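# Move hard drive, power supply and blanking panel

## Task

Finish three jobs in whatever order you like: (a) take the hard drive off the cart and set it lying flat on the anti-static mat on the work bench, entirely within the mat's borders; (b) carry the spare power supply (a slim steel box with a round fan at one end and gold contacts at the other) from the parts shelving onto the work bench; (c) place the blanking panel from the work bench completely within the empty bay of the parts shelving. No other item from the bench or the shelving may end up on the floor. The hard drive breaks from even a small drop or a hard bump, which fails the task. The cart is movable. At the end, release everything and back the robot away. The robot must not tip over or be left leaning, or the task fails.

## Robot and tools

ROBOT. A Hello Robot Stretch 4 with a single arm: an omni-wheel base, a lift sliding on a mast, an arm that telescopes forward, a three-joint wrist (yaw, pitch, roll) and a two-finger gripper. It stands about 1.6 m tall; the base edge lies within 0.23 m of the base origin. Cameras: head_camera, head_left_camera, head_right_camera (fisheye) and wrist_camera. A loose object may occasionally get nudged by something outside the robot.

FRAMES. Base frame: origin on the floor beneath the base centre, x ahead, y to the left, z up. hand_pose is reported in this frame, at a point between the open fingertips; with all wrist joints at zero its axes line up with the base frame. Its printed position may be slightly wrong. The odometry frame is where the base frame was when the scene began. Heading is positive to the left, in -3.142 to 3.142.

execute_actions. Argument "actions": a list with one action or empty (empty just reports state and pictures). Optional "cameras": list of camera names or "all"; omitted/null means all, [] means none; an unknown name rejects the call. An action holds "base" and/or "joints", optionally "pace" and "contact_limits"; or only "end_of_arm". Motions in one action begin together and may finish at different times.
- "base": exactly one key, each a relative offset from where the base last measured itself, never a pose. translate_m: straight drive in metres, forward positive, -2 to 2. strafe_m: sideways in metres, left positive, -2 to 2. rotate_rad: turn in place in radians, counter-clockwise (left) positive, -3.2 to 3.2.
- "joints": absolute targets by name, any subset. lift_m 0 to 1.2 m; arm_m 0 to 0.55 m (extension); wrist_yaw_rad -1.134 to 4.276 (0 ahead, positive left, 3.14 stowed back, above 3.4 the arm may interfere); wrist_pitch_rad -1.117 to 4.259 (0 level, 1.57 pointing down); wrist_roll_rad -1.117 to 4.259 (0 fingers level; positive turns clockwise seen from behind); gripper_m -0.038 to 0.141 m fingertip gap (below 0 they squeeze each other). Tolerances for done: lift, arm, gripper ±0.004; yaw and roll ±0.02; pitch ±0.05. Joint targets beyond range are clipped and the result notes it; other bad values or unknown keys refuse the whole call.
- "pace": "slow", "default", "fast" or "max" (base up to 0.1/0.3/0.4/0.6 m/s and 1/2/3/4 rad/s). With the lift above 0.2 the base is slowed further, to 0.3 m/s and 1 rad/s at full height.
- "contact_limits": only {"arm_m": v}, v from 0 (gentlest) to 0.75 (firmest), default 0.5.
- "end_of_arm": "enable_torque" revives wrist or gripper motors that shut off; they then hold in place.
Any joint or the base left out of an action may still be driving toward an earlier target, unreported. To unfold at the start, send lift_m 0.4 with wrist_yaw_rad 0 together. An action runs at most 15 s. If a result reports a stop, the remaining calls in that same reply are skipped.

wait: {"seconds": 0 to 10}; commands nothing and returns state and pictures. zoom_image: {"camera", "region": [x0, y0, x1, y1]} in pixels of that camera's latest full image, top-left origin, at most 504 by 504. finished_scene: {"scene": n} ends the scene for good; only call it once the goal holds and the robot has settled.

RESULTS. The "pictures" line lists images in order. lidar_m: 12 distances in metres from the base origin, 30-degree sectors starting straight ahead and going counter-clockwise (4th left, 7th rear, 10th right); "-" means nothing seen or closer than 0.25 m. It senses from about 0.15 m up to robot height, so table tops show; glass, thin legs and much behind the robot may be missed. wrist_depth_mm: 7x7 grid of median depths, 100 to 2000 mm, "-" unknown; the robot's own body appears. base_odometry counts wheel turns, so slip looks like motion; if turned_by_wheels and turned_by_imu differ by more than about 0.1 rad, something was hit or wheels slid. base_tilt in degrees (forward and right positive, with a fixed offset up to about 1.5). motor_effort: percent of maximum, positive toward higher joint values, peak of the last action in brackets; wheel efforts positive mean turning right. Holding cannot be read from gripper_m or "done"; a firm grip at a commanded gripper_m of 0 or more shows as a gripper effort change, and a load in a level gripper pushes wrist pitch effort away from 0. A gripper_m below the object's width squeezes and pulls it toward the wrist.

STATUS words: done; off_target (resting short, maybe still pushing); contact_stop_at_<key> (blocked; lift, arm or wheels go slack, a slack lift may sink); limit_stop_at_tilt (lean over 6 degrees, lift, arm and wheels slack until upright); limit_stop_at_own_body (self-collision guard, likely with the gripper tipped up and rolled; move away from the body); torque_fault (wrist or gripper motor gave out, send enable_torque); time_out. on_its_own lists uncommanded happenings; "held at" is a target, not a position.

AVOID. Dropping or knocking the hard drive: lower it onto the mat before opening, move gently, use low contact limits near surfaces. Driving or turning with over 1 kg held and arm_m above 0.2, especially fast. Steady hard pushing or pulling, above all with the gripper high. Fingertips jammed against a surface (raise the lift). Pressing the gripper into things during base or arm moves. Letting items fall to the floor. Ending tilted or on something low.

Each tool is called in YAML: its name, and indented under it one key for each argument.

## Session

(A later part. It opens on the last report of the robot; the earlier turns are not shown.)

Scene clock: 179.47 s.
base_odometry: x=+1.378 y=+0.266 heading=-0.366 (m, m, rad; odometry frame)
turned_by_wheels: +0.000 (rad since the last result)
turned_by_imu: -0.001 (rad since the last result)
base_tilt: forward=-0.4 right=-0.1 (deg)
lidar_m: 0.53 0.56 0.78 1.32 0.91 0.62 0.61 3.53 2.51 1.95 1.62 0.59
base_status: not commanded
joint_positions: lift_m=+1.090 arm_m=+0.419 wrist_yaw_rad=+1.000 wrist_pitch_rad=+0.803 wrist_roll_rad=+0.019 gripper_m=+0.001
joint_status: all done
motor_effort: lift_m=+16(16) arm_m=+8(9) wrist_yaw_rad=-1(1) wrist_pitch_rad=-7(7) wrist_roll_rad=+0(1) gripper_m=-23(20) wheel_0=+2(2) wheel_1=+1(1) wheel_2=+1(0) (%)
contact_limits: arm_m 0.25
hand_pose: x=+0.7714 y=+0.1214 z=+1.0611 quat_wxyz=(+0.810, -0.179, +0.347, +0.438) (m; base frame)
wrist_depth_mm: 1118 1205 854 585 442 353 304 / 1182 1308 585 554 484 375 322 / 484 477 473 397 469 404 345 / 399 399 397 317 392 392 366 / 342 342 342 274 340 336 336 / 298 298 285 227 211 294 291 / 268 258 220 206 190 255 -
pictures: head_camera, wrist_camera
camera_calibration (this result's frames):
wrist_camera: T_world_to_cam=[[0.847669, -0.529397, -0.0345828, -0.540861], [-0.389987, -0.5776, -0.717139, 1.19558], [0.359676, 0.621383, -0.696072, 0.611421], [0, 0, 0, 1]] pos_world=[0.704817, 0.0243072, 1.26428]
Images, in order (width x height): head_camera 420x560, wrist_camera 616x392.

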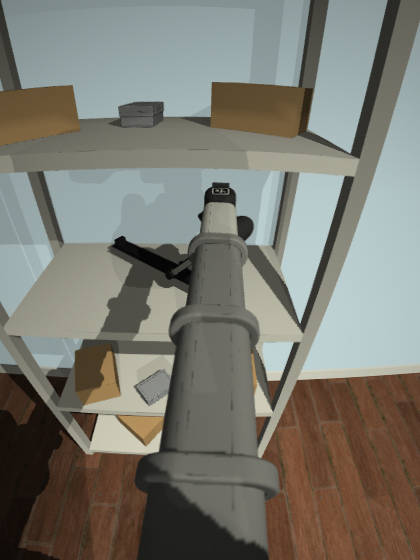

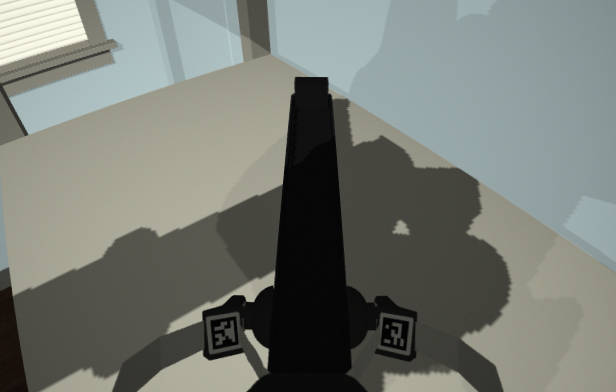

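execute_actions:
  actions:
    - {"joints":{"arm_m":0.39,"lift_m":1.042},"pace":"slow"}
  cameras: []

execute_actions:
  actions:
    - {"joints":{"gripper_m":0.1}}
  cameras: []

execute_actions:
  actions:
    - {"joints":{"lift_m":1.12}}
  cameras: []

execute_actions:
  actions:
    - {"joints":{"arm_m":0.0},"base":{"translate_m":-0.2}}

zoom_image:
  camera: "head_camera"
  region: [0, 0, 420, 500]

Scene clock: 190.13 s.
base_odometry: x=+1.378 y=+0.266 heading=-0.366 (m, m, rad; odometry frame)
turned_by_wheels: +0.000 (rad since the last result)
turned_by_imu: +0.000 (rad since the last result)
base_tilt: forward=-0.3 right=-0.2 (deg)
lidar_m: 0.54 0.55 0.77 1.30 0.93 0.61 0.64 3.57 2.52 1.93 1.57 0.59
base_status: not commanded
joint_positions: lift_m=+1.042 arm_m=+0.391 wrist_yaw_rad=+1.000 wrist_pitch_rad=+0.803 wrist_roll_rad=+0.019 gripper_m=+0.001
joint_status: all done
motor_effort: lift_m=+16(15) arm_m=-8(8) wrist_yaw_rad=+1(2) wrist_pitch_rad=-7(8) wrist_roll_rad=-1(0) gripper_m=-24(22) wheel_0=+2(2) wheel_1=+1(1) wheel_2=+1(0) (%)
hand_pose: x=+0.7442 y=+0.1214 z=+1.0131 quat_wxyz=(+0.810, -0.179, +0.347, +0.438) (m; base frame)
wrist_depth_mm: 1118 1255 842 591 477 379 325 / 1138 492 484 473 469 404 347 / 397 394 389 373 384 384 364 / 329 329 325 307 325 322 322 / 281 282 282 268 279 277 274 / 244 245 235 227 210 242 240 / 220 212 197 206 190 211 -
pictures: none
No camera images: the call's "cameras" was empty. Leave "cameras" out to get every camera's image.

Scene clock: 191.93 s.
base_odometry: x=+1.378 y=+0.266 heading=-0.366 (m, m, rad; odometry frame)
turned_by_wheels: +0.000 (rad since the last result)
turned_by_imu: +0.000 (rad since the last result)
base_tilt: forward=-0.3 right=-0.2 (deg)
lidar_m: 0.55 0.58 0.77 1.32 0.94 0.62 0.61 3.57 2.50 1.93 1.56 0.60
base_status: not commanded
joint_positions: lift_m=+1.042 arm_m=+0.391 wrist_yaw_rad=+1.000 wrist_pitch_rad=+0.802 wrist_roll_rad=+0.019 gripper_m=+0.100
joint_status: all done
motor_effort: lift_m=+15(15) arm_m=-8(8) wrist_yaw_rad=-1(1) wrist_pitch_rad=-6(7) wrist_roll_rad=-1(1) gripper_m=-3(18) wheel_0=+2(2) wheel_1=+1(1) wheel_2=+1(0) (%)
hand_pose: x=+0.7443 y=+0.1215 z=+1.0132 quat_wxyz=(+0.810, -0.179, +0.347, +0.438) (m; base frame)
wrist_depth_mm: 1118 1255 842 591 477 382 329 / 1138 496 484 480 469 407 345 / 399 397 392 382 387 387 366 / 330 329 327 322 325 322 322 / 281 282 282 277 279 278 274 / 245 247 224 244 239 242 241 / 221 216 214 216 213 214 -
pictures: none
No camera images: the call's "cameras" was empty. Leave "cameras" out to get every camera's image.

Scene clock: 193.23 s.
base_odometry: x=+1.378 y=+0.266 heading=-0.366 (m, m, rad; odometry frame)
turned_by_wheels: +0.000 (rad since the last result)
turned_by_imu: +0.000 (rad since the last result)
base_tilt: forward=-0.2 right=-0.1 (deg)
lidar_m: 0.55 0.56 0.77 1.32 0.90 0.62 0.62 3.55 2.49 1.96 1.56 0.59
base_status: not commanded
joint_positions: lift_m=+1.120 arm_m=+0.391 wrist_yaw_rad=+1.000 wrist_pitch_rad=+0.802 wrist_roll_rad=+0.019 gripper_m=+0.100
joint_status: all done
motor_effort: lift_m=+24(24) arm_m=-8(8) wrist_yaw_rad=+0(2) wrist_pitch_rad=-6(6) wrist_roll_rad=+0(1) gripper_m=-2(1) wheel_0=+2(2) wheel_1=+1(1) wheel_2=+0(1) (%)
hand_pose: x=+0.7443 y=+0.1215 z=+1.0905 quat_wxyz=(+0.810, -0.179, +0.347, +0.438) (m; base frame)
wrist_depth_mm: 1118 1229 931 627 477 379 327 / 1182 1366 866 615 517 404 345 / 517 530 525 521 512 436 368 / 459 442 442 439 436 433 389 / 392 382 382 377 377 375 373 / 842 332 224 330 322 325 325 / 1255 293 287 290 286 289 293
pictures: none
No camera images: the call's "cameras" was empty. Leave "cameras" out to get every camera's image.

Scene clock: 195.50 s.
base_odometry: x=+1.192 y=+0.338 heading=-0.366 (m, m, rad; odometry frame)
turned_by_wheels: +0.000 (rad since the last result)
turned_by_imu: -0.001 (rad since the last result)
base_tilt: forward=-0.3 right=-0.1 (deg)
lidar_m: 0.73 0.78 1.38 1.31 0.60 0.42 0.52 2.84 2.52 1.94 1.88 0.81
base_status: done
joint_positions: lift_m=+1.120 arm_m=+0.002 wrist_yaw_rad=+1.000 wrist_pitch_rad=+0.802 wrist_roll_rad=+0.019 gripper_m=+0.100
joint_status: all done
motor_effort: lift_m=+24(24) arm_m=-8(11) wrist_yaw_rad=-4(1) wrist_pitch_rad=-5(6) wrist_roll_rad=-1(1) gripper_m=+1(4) wheel_0=-1(5) wheel_1=+0(6) wheel_2=+1(8) (%)
hand_pose: x=+0.3551 y=+0.1216 z=+1.0905 quat_wxyz=(+0.810, -0.179, +0.347, +0.438) (m; base frame)
wrist_depth_mm: 1098 1205 1397 1537 1060 831 798 / 1160 1308 1537 1708 723 661 661 / 1255 1430 1708 1921 1464 574 525 / 1366 1576 1808 1808 991 1060 976 / 1499 1618 1661 1618 960 960 931 / 1430 1430 224 1430 1205 820 820 / 1281 1281 1255 1281 1182 750 741
pictures: head_camera, head_left_camera, head_right_camera, wrist_camera
camera_calibration (this result's frames):
wrist_camera: T_world_to_cam=[[0.847833, -0.529134, -0.0345727, -0.186968], [-0.389517, -0.577232, -0.717691, 1.05487], [0.359798, 0.621949, -0.695503, 0.780822], [0, 0, 0, 1]] pos_world=[0.28847, 0.0243426, 1.29367]
Images, in order (width x height): head_camera 420x560, head_left_camera 420x672, head_right_camera 420x672, wrist_camera 616x392.

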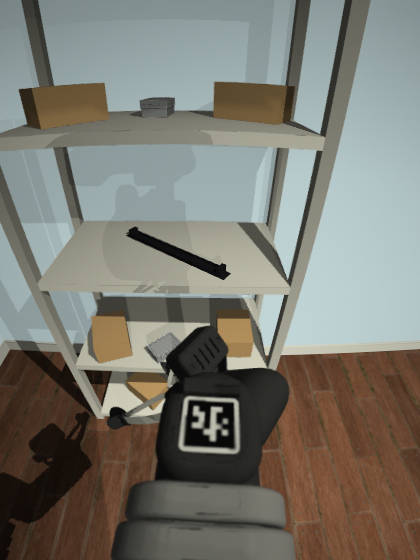

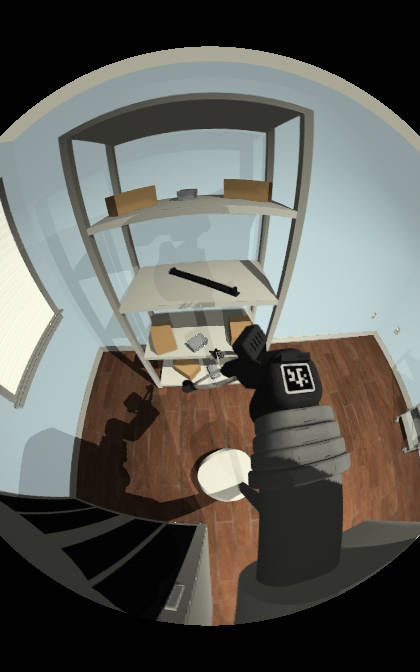

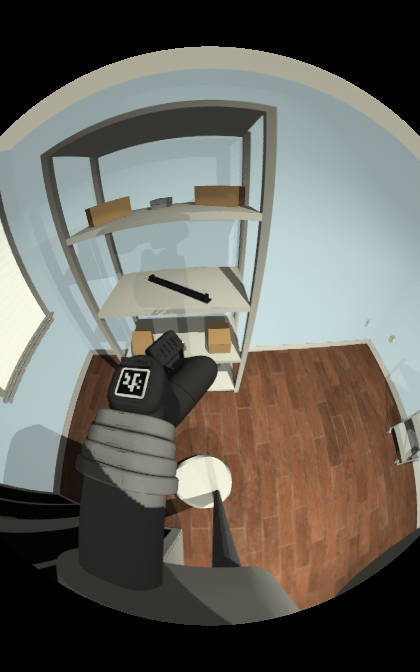

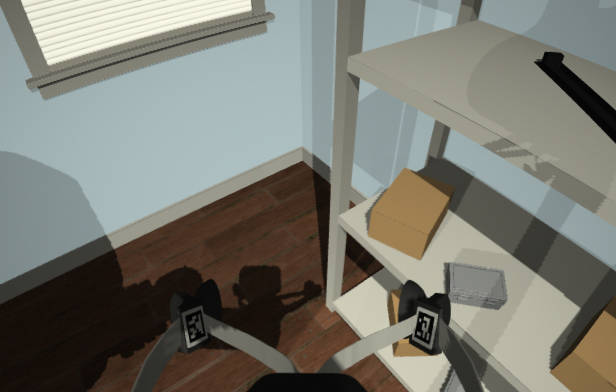

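Region (0, 0, 420, 500) of head_camera's 420x560 image, scaled by 1.008, with more detail than that image has; it fills the left 423 columns of this view, and the rest is white.

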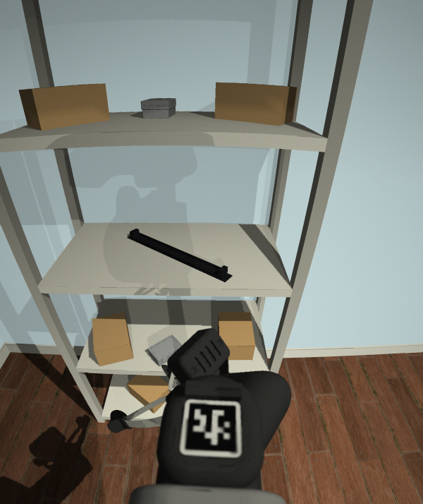

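execute_actions:
  actions:
    - {"base":{"translate_m":-0.25},"joints":{"wrist_yaw_rad":0,"wrist_pitch_rad":0.35,"lift_m":0.5}}
  cameras: ["head_camera","wrist_camera"]

zoom_image:
  camera: "wrist_camera"
  region: [0, 0, 500, 392]

zoom_image:
  camera: "head_camera"
  region: [60, 60, 300, 400]

Scene clock: 215.67 s.
base_odometry: x=+0.958 y=+0.427 heading=-0.366 (m, m, rad; odometry frame)
turned_by_wheels: +0.000 (rad since the last result)
turned_by_imu: -0.002 (rad since the last result)
base_tilt: forward=-0.4 right=-0.2 (deg)
lidar_m: 0.99 1.03 1.39 0.78 0.25 0.25 0.47 2.58 2.53 1.94 2.30 1.59
base_status: done
joint_positions: lift_m=+0.500 arm_m=+0.002 wrist_yaw_rad=+0.000 wrist_pitch_rad=+0.353 wrist_roll_rad=+0.019 gripper_m=+0.100
joint_status: all done
motor_effort: lift_m=+15(24) arm_m=-8(8) wrist_yaw_rad=-2(9) wrist_pitch_rad=-7(10) wrist_roll_rad=+0(0) gripper_m=-1(4) wheel_0=-1(4) wheel_1=+0(5) wheel_2=-1(8) (%)
hand_pose: x=+0.4439 y=-0.0874 z=+0.5790 quat_wxyz=(+0.984, +0.010, +0.175, -0.002) (m; base frame)
wrist_depth_mm: 1118 1138 1160 1182 1182 1229 1229 / 1160 1182 1205 1229 1229 1281 1281 / 809 878 1138 854 1308 1336 1336 / 1281 1308 1308 1336 1336 1366 1397 / 1336 1336 1366 1366 1397 1464 1464 / 991 1008 224 1098 917 1182 1160 / 931 917 931 946 931 946 976
pictures: head_camera, wrist_camera
camera_calibration (this result's frames):
wrist_camera: T_world_to_cam=[[0.0267243, -0.999315, -0.0256041, -0.0723081], [-0.31536, 0.0158773, -0.948839, 0.754407], [0.948596, 0.0334316, -0.314719, -0.0101917], [0, 0, 0, 1]] pos_world=[0.24951, -0.0838957, 0.710752]
Images, in order (width x height): head_camera 420x560, wrist_camera 616x392.

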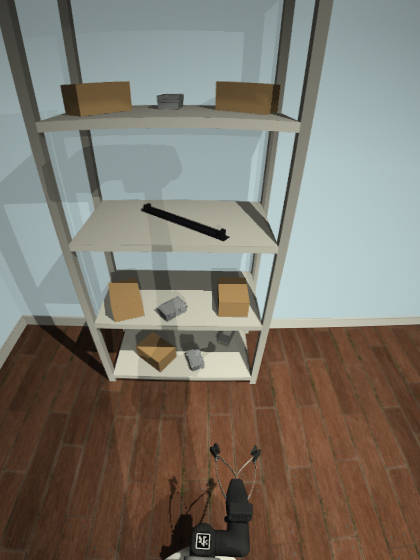

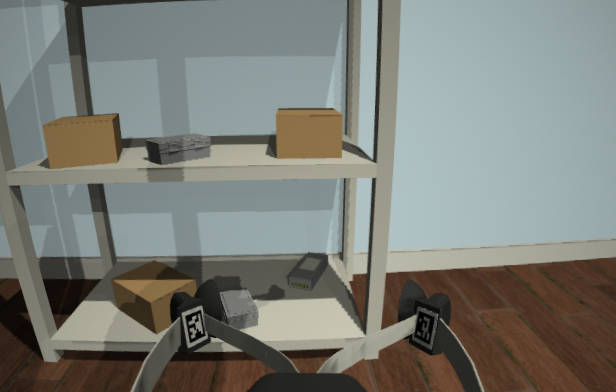

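Region (0, 0, 500, 392) of wrist_camera's 616x392 image, scaled by 1.008; it fills the top 395 rows of this view, and the rest is white.

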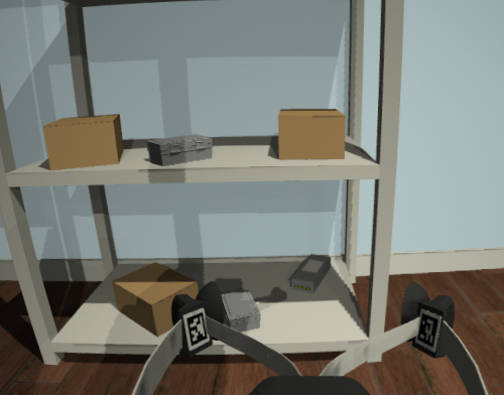

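Region (60, 60, 300, 400) of head_camera's 420x560 image, scaled by 1.482, with more detail than that image has; it fills the left 356 columns of this view, and the rest is white.

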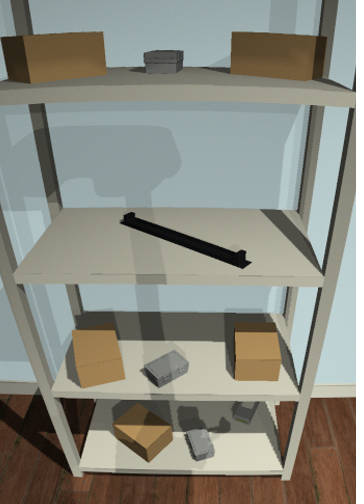

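execute_actions:
  actions:
    - {"base":{"translate_m":0.5},"joints":{"lift_m":0.2,"gripper_m":0.14}}
  cameras: []

execute_actions:
  actions:
    - {"base":{"strafe_m":0.05},"joints":{"lift_m":0.1}}
  cameras: ["head_camera","wrist_camera"]

Scene clock: 244.70 s.
base_odometry: x=+1.425 y=+0.248 heading=-0.366 (m, m, rad; odometry frame)
turned_by_wheels: +0.000 (rad since the last result)
turned_by_imu: +0.002 (rad since the last result)
base_tilt: forward=-0.3 right=-0.1 (deg)
lidar_m: 0.48 0.52 0.69 1.31 0.99 0.67 0.65 3.54 2.02 1.96 1.51 0.53
base_status: done
joint_positions: lift_m=+0.200 arm_m=+0.002 wrist_yaw_rad=+0.000 wrist_pitch_rad=+0.353 wrist_roll_rad=+0.019 gripper_m=+0.140
joint_status: all done
motor_effort: lift_m=+15(16) arm_m=-8(8) wrist_yaw_rad=-3(2) wrist_pitch_rad=-7(7) wrist_roll_rad=+0(1) gripper_m=+0(4) wheel_0=+1(5) wheel_1=+0(1) wheel_2=+2(7) (%)
hand_pose: x=+0.4439 y=-0.0874 z=+0.2790 quat_wxyz=(+0.984, +0.010, +0.175, -0.002) (m; base frame)
wrist_depth_mm: 654 691 676 683 715 303 741 / 707 723 732 750 750 307 768 / 750 759 768 768 778 312 809 / 778 788 798 809 820 336 866 / 699 750 759 723 831 342 866 / 462 508 569 574 603 345 683 / 455 418 433 155 455 392 559
pictures: none
No camera images: the call's "cameras" was empty. Leave "cameras" out to get every camera's image.

Scene clock: 246.13 s.
base_odometry: x=+1.443 y=+0.295 heading=-0.365 (m, m, rad; odometry frame)
turned_by_wheels: +0.000 (rad since the last result)
turned_by_imu: +0.000 (rad since the last result)
base_tilt: forward=-0.2 right=-0.3 (deg)
lidar_m: 0.49 0.52 0.70 1.27 0.95 0.67 0.64 3.62 2.15 1.99 1.51 0.51
base_status: done
joint_positions: lift_m=+0.100 arm_m=+0.002 wrist_yaw_rad=+0.000 wrist_pitch_rad=+0.353 wrist_roll_rad=+0.019 gripper_m=+0.140
joint_status: all done
motor_effort: lift_m=+15(15) arm_m=-8(8) wrist_yaw_rad=-1(0) wrist_pitch_rad=-7(7) wrist_roll_rad=-1(1) gripper_m=+0(2) wheel_0=+1(7) wheel_1=+1(7) wheel_2=+1(2) (%)
hand_pose: x=+0.4439 y=-0.0874 z=+0.1790 quat_wxyz=(+0.984, +0.010, +0.175, -0.002) (m; base frame)
wrist_depth_mm: 683 691 699 707 715 723 290 / 707 723 732 741 741 759 294 / 741 750 759 778 768 788 306 / 455 768 778 723 759 820 320 / 415 477 469 535 535 654 342 / 389 357 382 402 402 345 484 / 342 342 349 155 362 368 421
pictures: head_camera, wrist_camera
camera_calibration (this result's frames):
wrist_camera: T_world_to_cam=[[0.0267116, -0.999315, -0.0256036, -0.0825473], [-0.315351, 0.0158811, -0.948842, 0.374882], [0.948599, 0.0334192, -0.31471, -0.136079], [0, 0, 0, 1]] pos_world=[0.249508, -0.0838967, 0.310765]
Images, in order (width x height): head_camera 420x560, wrist_camera 616x392.

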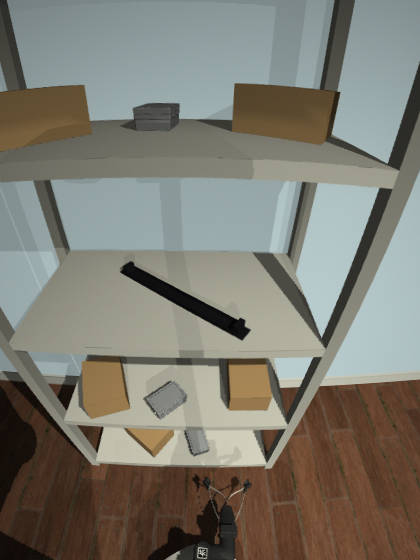

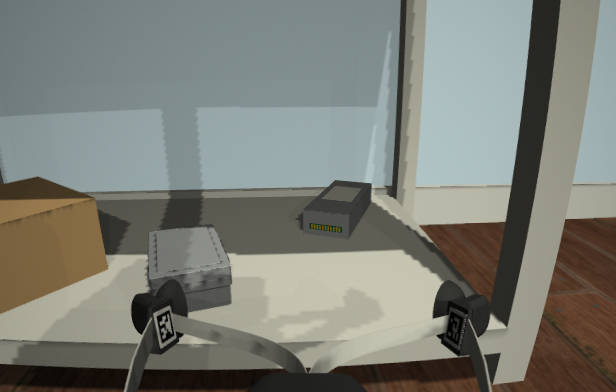

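execute_actions:
  actions:
    - {"base":{"strafe_m":-0.045},"joints":{"lift_m":0.13,"gripper_m":0.11,"wrist_pitch_rad":0.6,"arm_m":0.3}}
  cameras: ["wrist_camera"]

Scene clock: 259.57 s.
base_odometry: x=+1.427 y=+0.253 heading=-0.365 (m, m, rad; odometry frame)
turned_by_wheels: +0.000 (rad since the last result)
turned_by_imu: +0.000 (rad since the last result)
base_tilt: forward=-0.4 right=-0.2 (deg)
lidar_m: 0.49 0.51 0.67 1.32 0.98 0.69 0.65 3.56 2.07 1.97 1.50 0.55
base_status: done
joint_positions: lift_m=+0.130 arm_m=+0.299 wrist_yaw_rad=+0.000 wrist_pitch_rad=+0.602 wrist_roll_rad=+0.019 gripper_m=+0.110
joint_status: all done
motor_effort: lift_m=+24(25) arm_m=+8(10) wrist_yaw_rad=-3(0) wrist_pitch_rad=-5(4) wrist_roll_rad=+0(1) gripper_m=-3(0) wheel_0=-2(8) wheel_1=+1(4) wheel_2=+1(1) (%)
hand_pose: x=+0.7073 y=-0.0874 z=+0.1446 quat_wxyz=(+0.955, +0.009, +0.296, -0.003) (m; base frame)
wrist_depth_mm: 415 421 433 436 439 442 452 / 445 449 462 466 466 480 484 / 484 492 504 508 500 525 530 / 466 462 462 384 459 549 559 / 366 370 370 324 370 484 480 / 304 306 290 310 300 373 399 / 222 260 256 208 255 259 347
pictures: wrist_camera
camera_calibration (this result's frames):
wrist_camera: T_world_to_cam=[[0.0194907, -0.999319, -0.0313459, -0.084557], [-0.539602, 0.0158796, -0.84177, 0.568467], [0.841695, 0.033321, -0.538925, -0.288816], [0, 0, 0, 1]] pos_world=[0.55149, -0.0839027, 0.320218]
Images, in order (width x height): wrist_camera 616x392.

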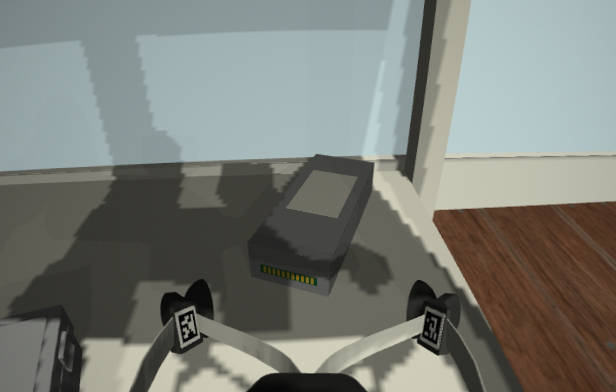

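execute_actions:
  actions:
    - {"joints":{"arm_m":0.37},"pace":"slow"}
  cameras: []

execute_actions:
  actions:
    - {"joints":{"arm_m":0.43,"lift_m":0.092},"pace":"slow"}
  cameras: ["wrist_camera"]

Scene clock: 272.07 s.
base_odometry: x=+1.427 y=+0.253 heading=-0.365 (m, m, rad; odometry frame)
turned_by_wheels: +0.000 (rad since the last result)
turned_by_imu: +0.000 (rad since the last result)
base_tilt: forward=-0.3 right=-0.2 (deg)
lidar_m: 0.50 0.52 0.71 1.32 1.02 0.68 0.67 3.55 2.08 1.93 1.51 0.51
base_status: not commanded
joint_positions: lift_m=+0.130 arm_m=+0.369 wrist_yaw_rad=+0.000 wrist_pitch_rad=+0.602 wrist_roll_rad=+0.019 gripper_m=+0.110
joint_status: all done
motor_effort: lift_m=+24(24) arm_m=+8(9) wrist_yaw_rad=-2(2) wrist_pitch_rad=-5(5) wrist_roll_rad=+0(1) gripper_m=+2(2) wheel_0=-2(2) wheel_1=+2(1) wheel_2=+1(1) (%)
hand_pose: x=+0.7773 y=-0.0874 z=+0.1446 quat_wxyz=(+0.955, +0.009, +0.296, -0.003) (m; base frame)
wrist_depth_mm: 353 359 366 373 377 329 387 / 379 387 392 399 404 357 413 / 410 421 427 433 439 433 452 / 439 442 445 436 436 477 484 / 368 370 370 309 355 480 480 / 304 307 259 263 298 387 397 / 266 260 257 198 256 259 347
pictures: none
No camera images: the call's "cameras" was empty. Leave "cameras" out to get every camera's image.

Scene clock: 273.90 s.
base_odometry: x=+1.427 y=+0.253 heading=-0.365 (m, m, rad; odometry frame)
turned_by_wheels: +0.000 (rad since the last result)
turned_by_imu: +0.000 (rad since the last result)
base_tilt: forward=-0.3 right=-0.1 (deg)
lidar_m: 0.50 0.52 0.70 1.33 0.97 0.66 0.66 3.58 2.07 1.95 1.52 0.52
base_status: not commanded
joint_positions: lift_m=+0.092 arm_m=+0.429 wrist_yaw_rad=+0.000 wrist_pitch_rad=+0.602 wrist_roll_rad=+0.019 gripper_m=+0.110
joint_status: all done
motor_effort: lift_m=+15(22) arm_m=+8(6) wrist_yaw_rad=-2(1) wrist_pitch_rad=-4(5) wrist_roll_rad=+0(1) gripper_m=-1(1) wheel_0=-2(2) wheel_1=+2(2) wheel_2=+1(1) (%)
hand_pose: x=+0.8373 y=-0.0874 z=+0.1073 quat_wxyz=(+0.955, +0.009, +0.296, -0.003) (m; base frame)
wrist_depth_mm: 303 306 310 317 322 272 327 / 322 327 334 342 345 296 351 / 349 355 362 368 375 324 384 / 370 375 382 355 370 355 410 / 310 312 315 252 290 392 421 / 257 258 211 211 219 258 351 / 225 220 193 165 216 218 307
pictures: wrist_camera
camera_calibration (this result's frames):
wrist_camera: T_world_to_cam=[[0.0194906, -0.999319, -0.031346, -0.088258], [-0.539602, 0.0158798, -0.841771, 0.607228], [0.841695, 0.033321, -0.538925, -0.418288], [0, 0, 0, 1]] pos_world=[0.681452, -0.0839028, 0.282954]
Images, in order (width x height): wrist_camera 616x392.

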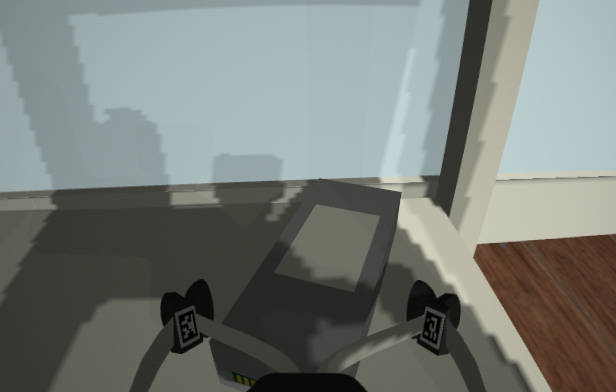

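execute_actions:
  actions:
    - {"joints":{"gripper_m":0.02}}
  cameras: []

execute_actions:
  actions:
    - {"joints":{"lift_m":0.15},"pace":"slow"}
  cameras: []

execute_actions:
  actions:
    - {"joints":{"arm_m":0.0},"base":{"translate_m":-0.2}}
  cameras: ["wrist_camera"]

Scene clock: 284.70 s.
base_odometry: x=+1.427 y=+0.253 heading=-0.365 (m, m, rad; odometry frame)
turned_by_wheels: +0.000 (rad since the last result)
turned_by_imu: +0.000 (rad since the last result)
base_tilt: forward=-0.3 right=-0.1 (deg)
lidar_m: 0.48 0.51 0.69 1.31 0.99 0.68 0.66 3.53 2.06 1.97 1.53 0.51
base_status: not commanded
joint_positions: lift_m=+0.092 arm_m=+0.429 wrist_yaw_rad=-0.001 wrist_pitch_rad=+0.606 wrist_roll_rad=+0.020 gripper_m=+0.021
joint_status: all done
motor_effort: lift_m=+17(17) arm_m=+7(8) wrist_yaw_rad=+1(6) wrist_pitch_rad=-18(18) wrist_roll_rad=-2(1) gripper_m=-26(25) wheel_0=-1(2) wheel_1=+1(2) wheel_2=+1(1) (%)
hand_pose: x=+0.8366 y=-0.0876 z=+0.1060 quat_wxyz=(+0.954, +0.009, +0.299, -0.003) (m; base frame)
wrist_depth_mm: 301 306 312 317 322 272 329 / 322 329 334 342 345 296 353 / 351 357 364 370 377 325 389 / 368 373 377 319 375 357 413 / 304 306 307 241 293 387 413 / 251 254 199 200 199 259 343 / 220 170 174 172 180 209 301
pictures: none
No camera images: the call's "cameras" was empty. Leave "cameras" out to get every camera's image.

Scene clock: 286.07 s.
base_odometry: x=+1.427 y=+0.253 heading=-0.365 (m, m, rad; odometry frame)
turned_by_wheels: +0.000 (rad since the last result)
turned_by_imu: +0.000 (rad since the last result)
base_tilt: forward=-0.4 right=-0.1 (deg)
lidar_m: 0.47 0.53 0.66 1.32 0.98 0.65 0.65 3.57 2.02 1.96 1.53 0.52
base_status: not commanded
joint_positions: lift_m=+0.149 arm_m=+0.429 wrist_yaw_rad=+0.000 wrist_pitch_rad=+0.611 wrist_roll_rad=+0.019 gripper_m=+0.021
joint_status: all done
on_its_own: wrist_pitch_rad is at rest, and its effort (-31) is outside its rest range (-23 to +23)
motor_effort: lift_m=+27(29) arm_m=+7(7) wrist_yaw_rad=+0(2) wrist_pitch_rad=-31(31) wrist_roll_rad=-1(1) gripper_m=-22(24) wheel_0=-1(1) wheel_1=+1(1) wheel_2=+1(1) (%)
hand_pose: x=+0.8359 y=-0.0875 z=+0.1622 quat_wxyz=(+0.954, +0.009, +0.301, -0.003) (m; base frame)
wrist_depth_mm: 303 306 312 317 322 272 327 / 324 329 336 342 347 297 353 / 351 357 366 370 377 325 389 / 387 392 399 404 410 359 430 / 387 387 389 277 373 442 455 / 320 324 197 202 200 402 410 / 281 170 168 163 181 266 362
pictures: none
No camera images: the call's "cameras" was empty. Leave "cameras" out to get every camera's image.

Scene clock: 288.43 s.
base_odometry: x=+1.240 y=+0.324 heading=-0.366 (m, m, rad; odometry frame)
turned_by_wheels: +0.000 (rad since the last result)
turned_by_imu: -0.001 (rad since the last result)
base_tilt: forward=-0.3 right=-0.2 (deg)
lidar_m: 0.49 0.73 1.40 1.29 0.70 0.45 0.47 3.51 2.52 1.93 1.79 0.75
base_status: done
joint_positions: lift_m=+0.149 arm_m=+0.002 wrist_yaw_rad=+0.000 wrist_pitch_rad=+0.611 wrist_roll_rad=+0.019 gripper_m=+0.021
joint_status: all done
on_its_own: wrist_pitch_rad is at rest, and its effort (-32) is outside its rest range (-23 to +23)
motor_effort: lift_m=+27(27) arm_m=-8(9) wrist_yaw_rad=-1(4) wrist_pitch_rad=-32(32) wrist_roll_rad=-1(1) gripper_m=-26(23) wheel_0=+0(4) wheel_1=-1(4) wheel_2=-1(10) (%)
hand_pose: x=+0.4094 y=-0.0875 z=+0.1620 quat_wxyz=(+0.954, +0.009, +0.301, -0.003) (m; base frame)
wrist_depth_mm: 866 866 878 891 891 917 931 / 621 891 917 917 931 976 991 / 564 609 591 634 597 831 831 / 574 574 574 574 591 627 621 / 508 508 512 277 488 504 500 / 418 424 196 203 200 421 415 / 368 170 168 163 181 345 364
pictures: wrist_camera
camera_calibration (this result's frames):
wrist_camera: T_world_to_cam=[[0.0186654, -0.999325, -0.031652, -0.0779195], [-0.547533, 0.016272, -0.836626, 0.424847], [0.836576, 0.0329465, -0.54686, -0.0252652], [0, 0, 0, 1]] pos_world=[0.255208, -0.0839475, 0.339155]
Images, in order (width x height): wrist_camera 616x392.

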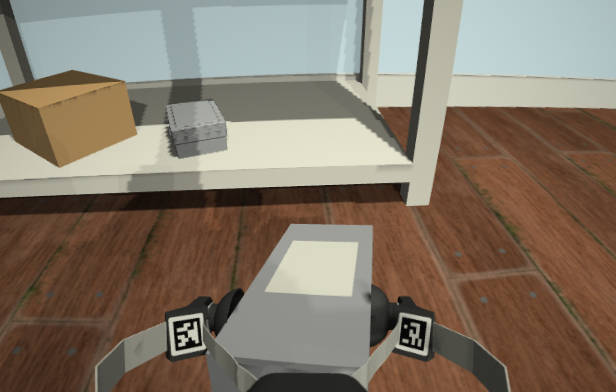

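execute_actions:
  actions:
    - {"base":{"translate_m":-0.12}}
  cameras: []

execute_actions:
  actions:
    - {"base":{"rotate_rad":-2.68},"pace":"slow"}
  cameras: []

execute_actions:
  actions:
    - {"base":{"translate_m":1.9},"joints":{"lift_m":1.05}}
  cameras: []

execute_actions:
  actions:
    - {"base":{"rotate_rad":-0.5},"pace":"slow"}
  cameras: ["head_camera","wrist_camera"]

Scene clock: 305.03 s.
base_odometry: x=+1.128 y=+0.367 heading=-0.366 (m, m, rad; odometry frame)
turned_by_wheels: +0.000 (rad since the last result)
turned_by_imu: -0.001 (rad since the last result)
base_tilt: forward=-0.3 right=-0.2 (deg)
lidar_m: 0.46 0.83 1.38 1.33 0.51 0.35 0.50 3.38 2.54 1.95 1.98 0.90
base_status: done
joint_positions: lift_m=+0.149 arm_m=+0.002 wrist_yaw_rad=+0.000 wrist_pitch_rad=+0.611 wrist_roll_rad=+0.019 gripper_m=+0.021
joint_status: not commanded
on_its_own: wrist_pitch_rad is at rest, and its effort (-31) is outside its rest range (-23 to +23)
motor_effort: lift_m=+27(27) arm_m=-8(8) wrist_yaw_rad=-2(0) wrist_pitch_rad=-31(31) wrist_roll_rad=-1(1) gripper_m=-20(22) wheel_0=-1(5) wheel_1=+1(8) wheel_2=-2(7) (%)
hand_pose: x=+0.4094 y=-0.0875 z=+0.1621 quat_wxyz=(+0.954, +0.009, +0.301, -0.003) (m; base frame)
wrist_depth_mm: 960 960 1008 1008 976 1042 1060 / 699 715 917 917 991 1078 1098 / 661 676 676 723 723 831 820 / 634 627 627 627 627 621 621 / 508 508 508 277 488 504 500 / 418 424 197 202 200 418 418 / 368 170 168 163 181 345 366
pictures: none
No camera images: the call's "cameras" was empty. Leave "cameras" out to get every camera's image.

Scene clock: 309.00 s.
base_odometry: x=+1.128 y=+0.367 heading=-3.045 (m, m, rad; odometry frame)
turned_by_wheels: -2.680 (rad since the last result)
turned_by_imu: -2.659 (rad since the last result)
base_tilt: forward=-0.4 right=-0.1 (deg)
lidar_m: 0.48 2.58 1.92 2.16 1.43 0.81 0.83 1.46 1.34 0.57 0.36 0.40
base_status: done
joint_positions: lift_m=+0.149 arm_m=+0.002 wrist_yaw_rad=+0.000 wrist_pitch_rad=+0.611 wrist_roll_rad=+0.019 gripper_m=+0.021
joint_status: not commanded
on_its_own: wrist_pitch_rad is at rest, and its effort (-31) is outside its rest range (-23 to +23)
motor_effort: lift_m=+27(27) arm_m=-8(8) wrist_yaw_rad=-3(4) wrist_pitch_rad=-31(31) wrist_roll_rad=-1(1) gripper_m=-24(21) wheel_0=+2(5) wheel_1=+1(8) wheel_2=+1(5) (%)
hand_pose: x=+0.4094 y=-0.0874 z=+0.1621 quat_wxyz=(+0.954, +0.009, +0.301, -0.003) (m; base frame)
wrist_depth_mm: - - - - - - 759 / 1281 1229 1205 1205 1205 1229 661 / 854 831 820 820 820 820 603 / 634 634 627 627 627 627 564 / 508 508 508 277 488 504 480 / 421 424 197 203 200 421 418 / 366 170 169 163 181 345 366
pictures: none
No camera images: the call's "cameras" was empty. Leave "cameras" out to get every camera's image.

Scene clock: 316.80 s.
base_odometry: x=-0.763 y=+0.184 heading=-3.045 (m, m, rad; odometry frame)
turned_by_wheels: +0.000 (rad since the last result)
turned_by_imu: +0.007 (rad since the last result)
base_tilt: forward=-0.3 right=-0.3 (deg)
lidar_m: 0.45 1.73 1.57 1.64 1.82 3.01 1.46 0.95 0.99 1.39 0.94 0.83
base_status: done
joint_positions: lift_m=+1.049 arm_m=+0.002 wrist_yaw_rad=+0.000 wrist_pitch_rad=+0.611 wrist_roll_rad=+0.019 gripper_m=+0.021
joint_status: all done
on_its_own: wrist_pitch_rad is at rest, and its effort (-31) is outside its rest range (-23 to +23)
motor_effort: lift_m=+27(29) arm_m=-8(8) wrist_yaw_rad=-3(3) wrist_pitch_rad=-31(31) wrist_roll_rad=-1(2) gripper_m=-25(26) wheel_0=+1(6) wheel_1=-1(4) wheel_2=-1(7) (%)
hand_pose: x=+0.4095 y=-0.0874 z=+1.0622 quat_wxyz=(+0.954, +0.009, +0.301, -0.003) (m; base frame)
wrist_depth_mm: 1499 1756 1576 1430 1308 1205 1098 / 1537 1808 1708 1537 1397 1160 1118 / 1576 1983 1921 1661 1464 788 788 / 1618 - - 1808 1661 661 627 / 1708 1863 1863 278 831 1537 1464 / 1576 1576 197 202 201 1537 1464 / 1336 171 171 162 182 1281 1336
pictures: none
No camera images: the call's "cameras" was empty. Leave "cameras" out to get every camera's image.

Scene clock: 318.50 s.
base_odometry: x=-0.763 y=+0.184 heading=+2.738 (m, m, rad; odometry frame)
turned_by_wheels: -0.500 (rad since the last result)
turned_by_imu: -0.496 (rad since the last result)
base_tilt: forward=-0.3 right=-0.2 (deg)
lidar_m: 0.46 1.68 1.72 1.58 1.63 1.84 2.64 1.38 0.95 1.02 1.35 0.51
base_status: done
joint_positions: lift_m=+1.049 arm_m=+0.002 wrist_yaw_rad=+0.000 wrist_pitch_rad=+0.611 wrist_roll_rad=+0.019 gripper_m=+0.021
joint_status: not commanded
on_its_own: wrist_pitch_rad is at rest, and its effort (-31) is outside its rest range (-23 to +23)
motor_effort: lift_m=+27(27) arm_m=-8(8) wrist_yaw_rad=-2(0) wrist_pitch_rad=-31(30) wrist_roll_rad=-1(1) gripper_m=-26(22) wheel_0=+1(4) wheel_1=+1(2) wheel_2=+2(5) (%)
hand_pose: x=+0.4094 y=-0.0875 z=+1.0622 quat_wxyz=(+0.954, +0.009, +0.301, -0.003) (m; base frame)
wrist_depth_mm: 1255 1281 1308 1336 1366 1397 1397 / 1336 1366 1281 1138 1138 1182 1205 / 1464 1499 788 788 778 798 788 / 1576 1618 788 1756 1808 1808 1863 / 1708 1756 1756 277 1756 1756 1808 / 1537 1576 197 202 200 1537 1499 / 1336 170 169 163 181 1281 1336
pictures: head_camera, wrist_camera
camera_calibration (this result's frames):
wrist_camera: T_world_to_cam=[[0.018777, -0.999323, -0.0316379, -0.0494675], [-0.547145, 0.0162144, -0.83688, 1.17806], [0.836827, 0.0330246, -0.546471, 0.466441], [0, 0, 0, 1]] pos_world=[0.255168, -0.0839395, 1.23922]
Images, in order (width x height): head_camera 420x560, wrist_camera 616x392.

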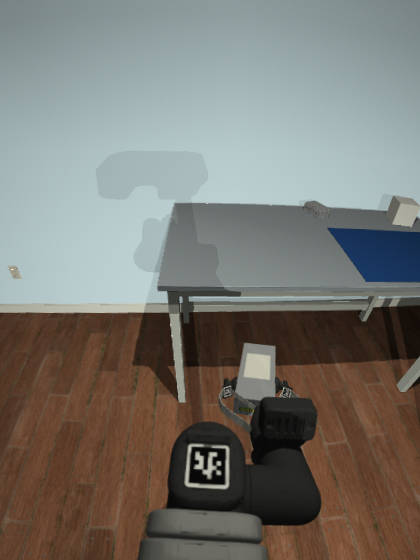

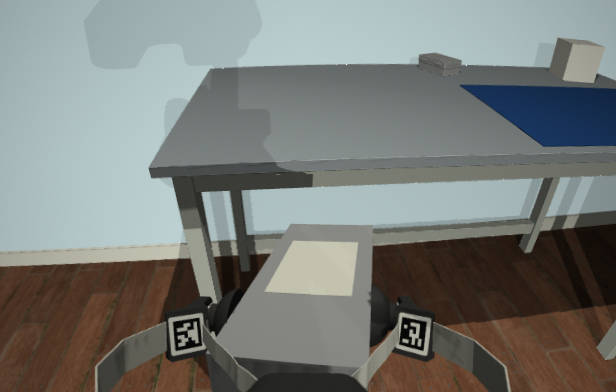

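execute_actions:
  actions:
    - {"base":{"translate_m":0.52},"joints":{"arm_m":0.05}}
  cameras: []

execute_actions:
  actions:
    - {"joints":{"arm_m":0.25},"pace":"slow"}
  cameras: []

execute_actions:
  actions:
    - {"joints":{"lift_m":0.93},"pace":"slow"}
  cameras: ["head_camera","wrist_camera"]

Scene clock: 339.00 s.
base_odometry: x=-1.241 y=+0.389 heading=+2.738 (m, m, rad; odometry frame)
turned_by_wheels: +0.000 (rad since the last result)
turned_by_imu: +0.001 (rad since the last result)
base_tilt: forward=-0.4 right=-0.1 (deg)
lidar_m: 0.34 0.35 1.50 1.63 1.70 2.18 3.65 1.34 1.19 2.03 0.54 0.38
base_status: done
joint_positions: lift_m=+1.049 arm_m=+0.049 wrist_yaw_rad=+0.000 wrist_pitch_rad=+0.611 wrist_roll_rad=+0.019 gripper_m=+0.021
joint_status: all done
on_its_own: wrist_pitch_rad is at rest, and its effort (-31) is outside its rest range (-23 to +23)
motor_effort: lift_m=+27(27) arm_m=+7(8) wrist_yaw_rad=-2(1) wrist_pitch_rad=-31(32) wrist_roll_rad=-1(1) gripper_m=-27(23) wheel_0=-1(7) wheel_1=+0(9) wheel_2=+0(7) (%)
hand_pose: x=+0.4559 y=-0.0874 z=+1.0622 quat_wxyz=(+0.954, +0.009, +0.301, -0.003) (m; base frame)
wrist_depth_mm: 759 768 798 820 831 854 866 / 809 842 866 878 891 917 931 / 891 891 788 778 778 768 750 / 976 634 609 603 603 597 591 / 1042 484 488 278 469 480 477 / 410 404 197 202 200 404 397 / 353 170 169 163 181 329 349
pictures: none
No camera images: the call's "cameras" was empty. Leave "cameras" out to get every camera's image.

Scene clock: 342.30 s.
base_odometry: x=-1.241 y=+0.389 heading=+2.738 (m, m, rad; odometry frame)
turned_by_wheels: +0.000 (rad since the last result)
turned_by_imu: +0.000 (rad since the last result)
base_tilt: forward=-0.3 right=-0.1 (deg)
lidar_m: 0.34 0.34 1.48 1.64 1.69 2.19 3.63 1.34 1.21 2.03 0.55 0.36
base_status: not commanded
joint_positions: lift_m=+1.049 arm_m=+0.249 wrist_yaw_rad=+0.000 wrist_pitch_rad=+0.611 wrist_roll_rad=+0.019 gripper_m=+0.021
joint_status: all done
on_its_own: wrist_pitch_rad is at rest, and its effort (-31) is outside its rest range (-23 to +23)
motor_effort: lift_m=+27(27) arm_m=+8(9) wrist_yaw_rad=-3(0) wrist_pitch_rad=-31(31) wrist_roll_rad=-1(1) gripper_m=-25(24) wheel_0=-1(1) wheel_1=+0(0) wheel_2=-1(1) (%)
hand_pose: x=+0.6558 y=-0.0874 z=+1.0622 quat_wxyz=(+0.954, +0.009, +0.301, -0.003) (m; base frame)
wrist_depth_mm: 585 597 615 627 640 654 668 / 627 647 661 683 691 707 715 / 683 699 715 732 750 759 715 / 741 597 597 597 591 591 591 / 798 484 484 278 462 477 477 / 399 402 196 202 200 399 397 / 349 170 168 162 181 329 345
pictures: none
No camera images: the call's "cameras" was empty. Leave "cameras" out to get every camera's image.

Scene clock: 344.13 s.
base_odometry: x=-1.241 y=+0.389 heading=+2.738 (m, m, rad; odometry frame)
turned_by_wheels: +0.000 (rad since the last result)
turned_by_imu: +0.000 (rad since the last result)
base_tilt: forward=-0.4 right=-0.2 (deg)
lidar_m: 0.33 0.34 1.50 1.64 1.69 2.19 3.64 1.34 1.21 2.01 0.53 0.36
base_status: not commanded
joint_positions: lift_m=+0.930 arm_m=+0.249 wrist_yaw_rad=+0.000 wrist_pitch_rad=+0.605 wrist_roll_rad=+0.019 gripper_m=+0.020
joint_status: all done
motor_effort: lift_m=+16(27) arm_m=+8(8) wrist_yaw_rad=+0(0) wrist_pitch_rad=-15(31) wrist_roll_rad=-1(1) gripper_m=-25(27) wheel_0=-1(1) wheel_1=+0(0) wheel_2=-1(1) (%)
hand_pose: x=+0.6567 y=-0.0875 z=+0.9443 quat_wxyz=(+0.955, +0.009, +0.298, -0.003) (m; base frame)
wrist_depth_mm: 591 597 615 634 640 654 668 / 627 640 654 668 683 691 699 / 668 512 508 500 504 504 508 / 389 387 384 325 384 382 379 / 309 309 312 244 297 307 304 / 255 258 199 201 200 255 253 / 224 171 176 173 179 211 -
pictures: head_camera, wrist_camera
camera_calibration (this result's frames):
wrist_camera: T_world_to_cam=[[0.0187042, -0.999327, -0.0315404, -0.0579404], [-0.542628, 0.0163496, -0.839814, 1.21454], [0.839765, 0.0328227, -0.541957, 0.188918], [0, 0, 0, 1]] pos_world=[0.501479, -0.0839595, 1.12054]
Images, in order (width x height): head_camera 420x560, wrist_camera 616x392.

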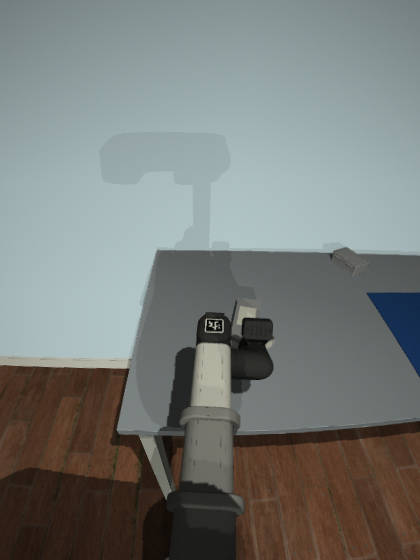

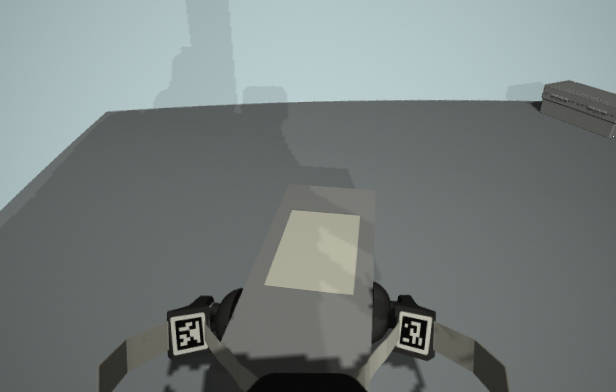

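Resting; release.

execute_actions:
  actions:
    - {"joints":{"gripper_m":0.12}}
  cameras: []

execute_actions:
  actions:
    - {"joints":{"lift_m":1.1}}
  cameras: []

execute_actions:
  actions:
    - {"joints":{"arm_m":0},"base":{"translate_m":-0.5}}
  cameras: []

execute_actions:
  actions:
    - {"base":{"rotate_rad":2.0}}

Scene clock: 358.83 s.
base_odometry: x=-1.241 y=+0.389 heading=+2.738 (m, m, rad; odometry frame)
turned_by_wheels: +0.000 (rad since the last result)
turned_by_imu: +0.000 (rad since the last result)
base_tilt: forward=-0.4 right=-0.1 (deg)
lidar_m: 0.33 0.35 1.51 1.61 1.70 2.19 3.65 1.30 1.22 2.03 0.54 0.37
base_status: not commanded
joint_positions: lift_m=+0.930 arm_m=+0.249 wrist_yaw_rad=+0.001 wrist_pitch_rad=+0.602 wrist_roll_rad=+0.019 gripper_m=+0.120
joint_status: all done
motor_effort: lift_m=+16(16) arm_m=+8(8) wrist_yaw_rad=-4(5) wrist_pitch_rad=-7(16) wrist_roll_rad=+0(1) gripper_m=+0(26) wheel_0=-1(1) wheel_1=+0(0) wheel_2=-1(0) (%)
hand_pose: x=+0.6572 y=-0.0873 z=+0.9450 quat_wxyz=(+0.955, +0.009, +0.297, -0.003) (m; base frame)
wrist_depth_mm: 585 597 615 627 640 654 668 / 627 647 661 668 676 691 699 / 668 521 517 512 517 517 521 / 392 392 389 330 389 389 387 / 312 312 314 253 301 312 307 / 257 252 218 211 218 257 256 / 225 220 193 150 216 218 -
pictures: none
No camera images: the call's "cameras" was empty. Leave "cameras" out to get every camera's image.

Scene clock: 360.63 s.
base_odometry: x=-1.241 y=+0.389 heading=+2.738 (m, m, rad; odometry frame)
turned_by_wheels: +0.000 (rad since the last result)
turned_by_imu: +0.000 (rad since the last result)
base_tilt: forward=-0.3 right=-0.1 (deg)
lidar_m: 0.32 0.37 1.48 1.61 1.70 2.20 3.63 1.36 1.20 2.03 0.54 0.37
base_status: not commanded
joint_positions: lift_m=+1.100 arm_m=+0.249 wrist_yaw_rad=+0.000 wrist_pitch_rad=+0.602 wrist_roll_rad=+0.019 gripper_m=+0.120
joint_status: all done
motor_effort: lift_m=+24(26) arm_m=+8(7) wrist_yaw_rad=-2(3) wrist_pitch_rad=-7(7) wrist_roll_rad=+0(1) gripper_m=+1(3) wheel_0=-1(1) wheel_1=+0(0) wheel_2=-1(1) (%)
hand_pose: x=+0.6573 y=-0.0873 z=+1.1144 quat_wxyz=(+0.955, +0.009, +0.297, -0.003) (m; base frame)
wrist_depth_mm: 585 603 615 627 640 654 661 / 627 647 661 683 691 707 715 / 683 699 723 732 750 768 788 / 741 750 715 707 707 707 647 / 820 569 574 574 569 569 564 / 878 462 462 480 459 469 469 / 410 402 397 150 394 399 410
pictures: none
No camera images: the call's "cameras" was empty. Leave "cameras" out to get every camera's image.

Scene clock: 363.80 s.
base_odometry: x=-0.782 y=+0.192 heading=+2.738 (m, m, rad; odometry frame)
turned_by_wheels: +0.000 (rad since the last result)
turned_by_imu: -0.002 (rad since the last result)
base_tilt: forward=-0.4 right=-0.2 (deg)
lidar_m: 0.82 1.65 1.70 1.58 1.62 1.86 2.63 1.43 0.98 1.09 1.27 0.89
base_status: done
joint_positions: lift_m=+1.100 arm_m=+0.002 wrist_yaw_rad=+0.000 wrist_pitch_rad=+0.602 wrist_roll_rad=+0.019 gripper_m=+0.120
joint_status: all done
motor_effort: lift_m=+24(24) arm_m=-8(10) wrist_yaw_rad=-1(2) wrist_pitch_rad=-5(7) wrist_roll_rad=+0(0) gripper_m=-3(2) wheel_0=-1(6) wheel_1=+1(4) wheel_2=-1(8) (%)
hand_pose: x=+0.4109 y=-0.0874 z=+1.1145 quat_wxyz=(+0.955, +0.009, +0.296, -0.003) (m; base frame)
wrist_depth_mm: 1229 1255 1281 1336 1336 1397 1430 / 1336 1366 1366 1397 1397 1430 1255 / 1430 1464 946 917 946 946 960 / 1537 1576 750 778 788 798 820 / 1708 1756 1756 1808 1863 1808 1863 / 1618 1576 976 1661 1576 1618 1618 / 1430 1397 1366 150 1397 1397 1430
pictures: none
No camera images: the call's "cameras" was empty. Leave "cameras" out to get every camera's image.

Scene clock: 366.63 s.
base_odometry: x=-0.782 y=+0.192 heading=-1.546 (m, m, rad; odometry frame)
turned_by_wheels: +2.000 (rad since the last result)
turned_by_imu: +1.984 (rad since the last result)
base_tilt: forward=-0.4 right=-0.1 (deg)
lidar_m: 1.64 1.85 3.05 1.55 0.97 0.94 1.48 0.96 0.84 0.86 1.81 1.62
base_status: done
joint_positions: lift_m=+1.100 arm_m=+0.002 wrist_yaw_rad=+0.000 wrist_pitch_rad=+0.602 wrist_roll_rad=+0.019 gripper_m=+0.120
joint_status: not commanded
motor_effort: lift_m=+22(24) arm_m=-8(8) wrist_yaw_rad=-2(1) wrist_pitch_rad=-5(6) wrist_roll_rad=+0(1) gripper_m=-2(1) wheel_0=-1(6) wheel_1=-1(6) wheel_2=+0(5) (%)
hand_pose: x=+0.4109 y=-0.0874 z=+1.1147 quat_wxyz=(+0.955, +0.009, +0.296, -0.003) (m; base frame)
wrist_depth_mm: 1708 1618 1430 1366 1255 1182 1078 / 1921 1756 1576 1430 1336 1229 1138 / 1808 1863 1708 1618 1464 1366 1229 / 1921 - 1921 1708 1576 1430 1336 / 1863 1921 1983 1863 1708 1537 1430 / 1618 1576 1618 1661 1618 1576 1499 / 1430 1366 1366 150 1397 1366 1430
pictures: head_camera, head_left_camera, head_right_camera, wrist_camera
camera_calibration (this result's frames):
wrist_camera: T_world_to_cam=[[0.0194063, -0.999322, -0.0313013, -0.0484112], [-0.539792, 0.0158801, -0.841649, 1.22509], [0.841575, 0.0332295, -0.539117, 0.483772], [0, 0, 0, 1]] pos_world=[0.255104, -0.0839085, 1.29039]
Images, in order (width x height): head_camera 420x560, head_left_camera 420x672, head_right_camera 420x672, wrist_camera 616x392.

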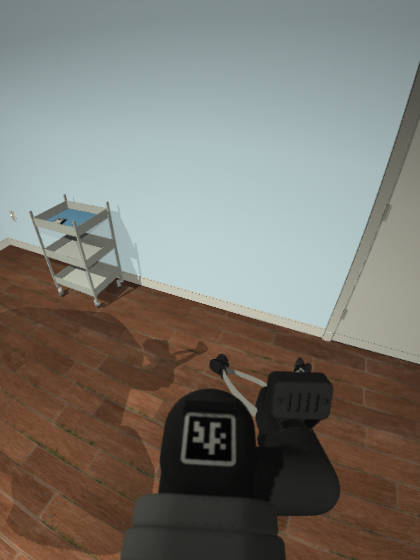

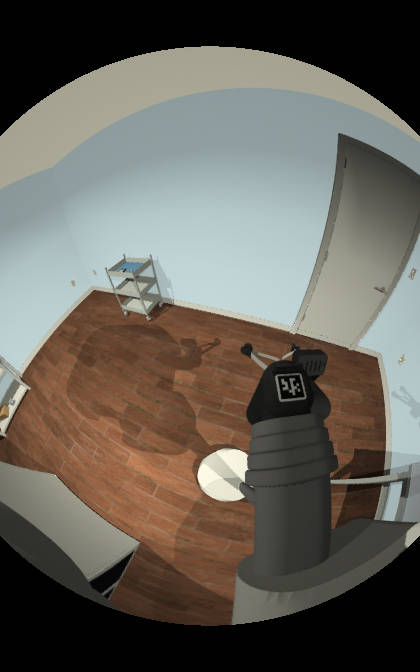

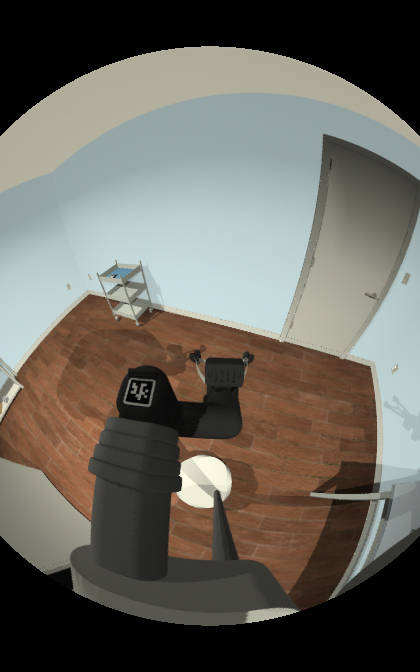

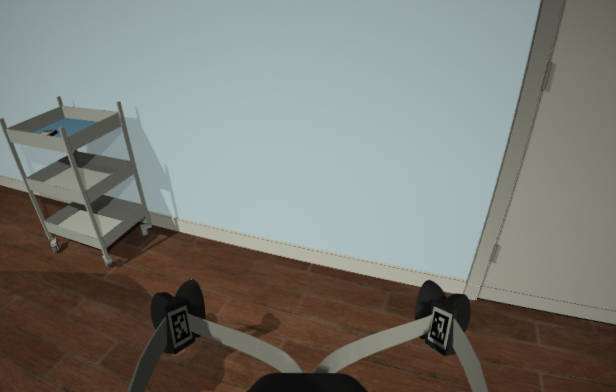

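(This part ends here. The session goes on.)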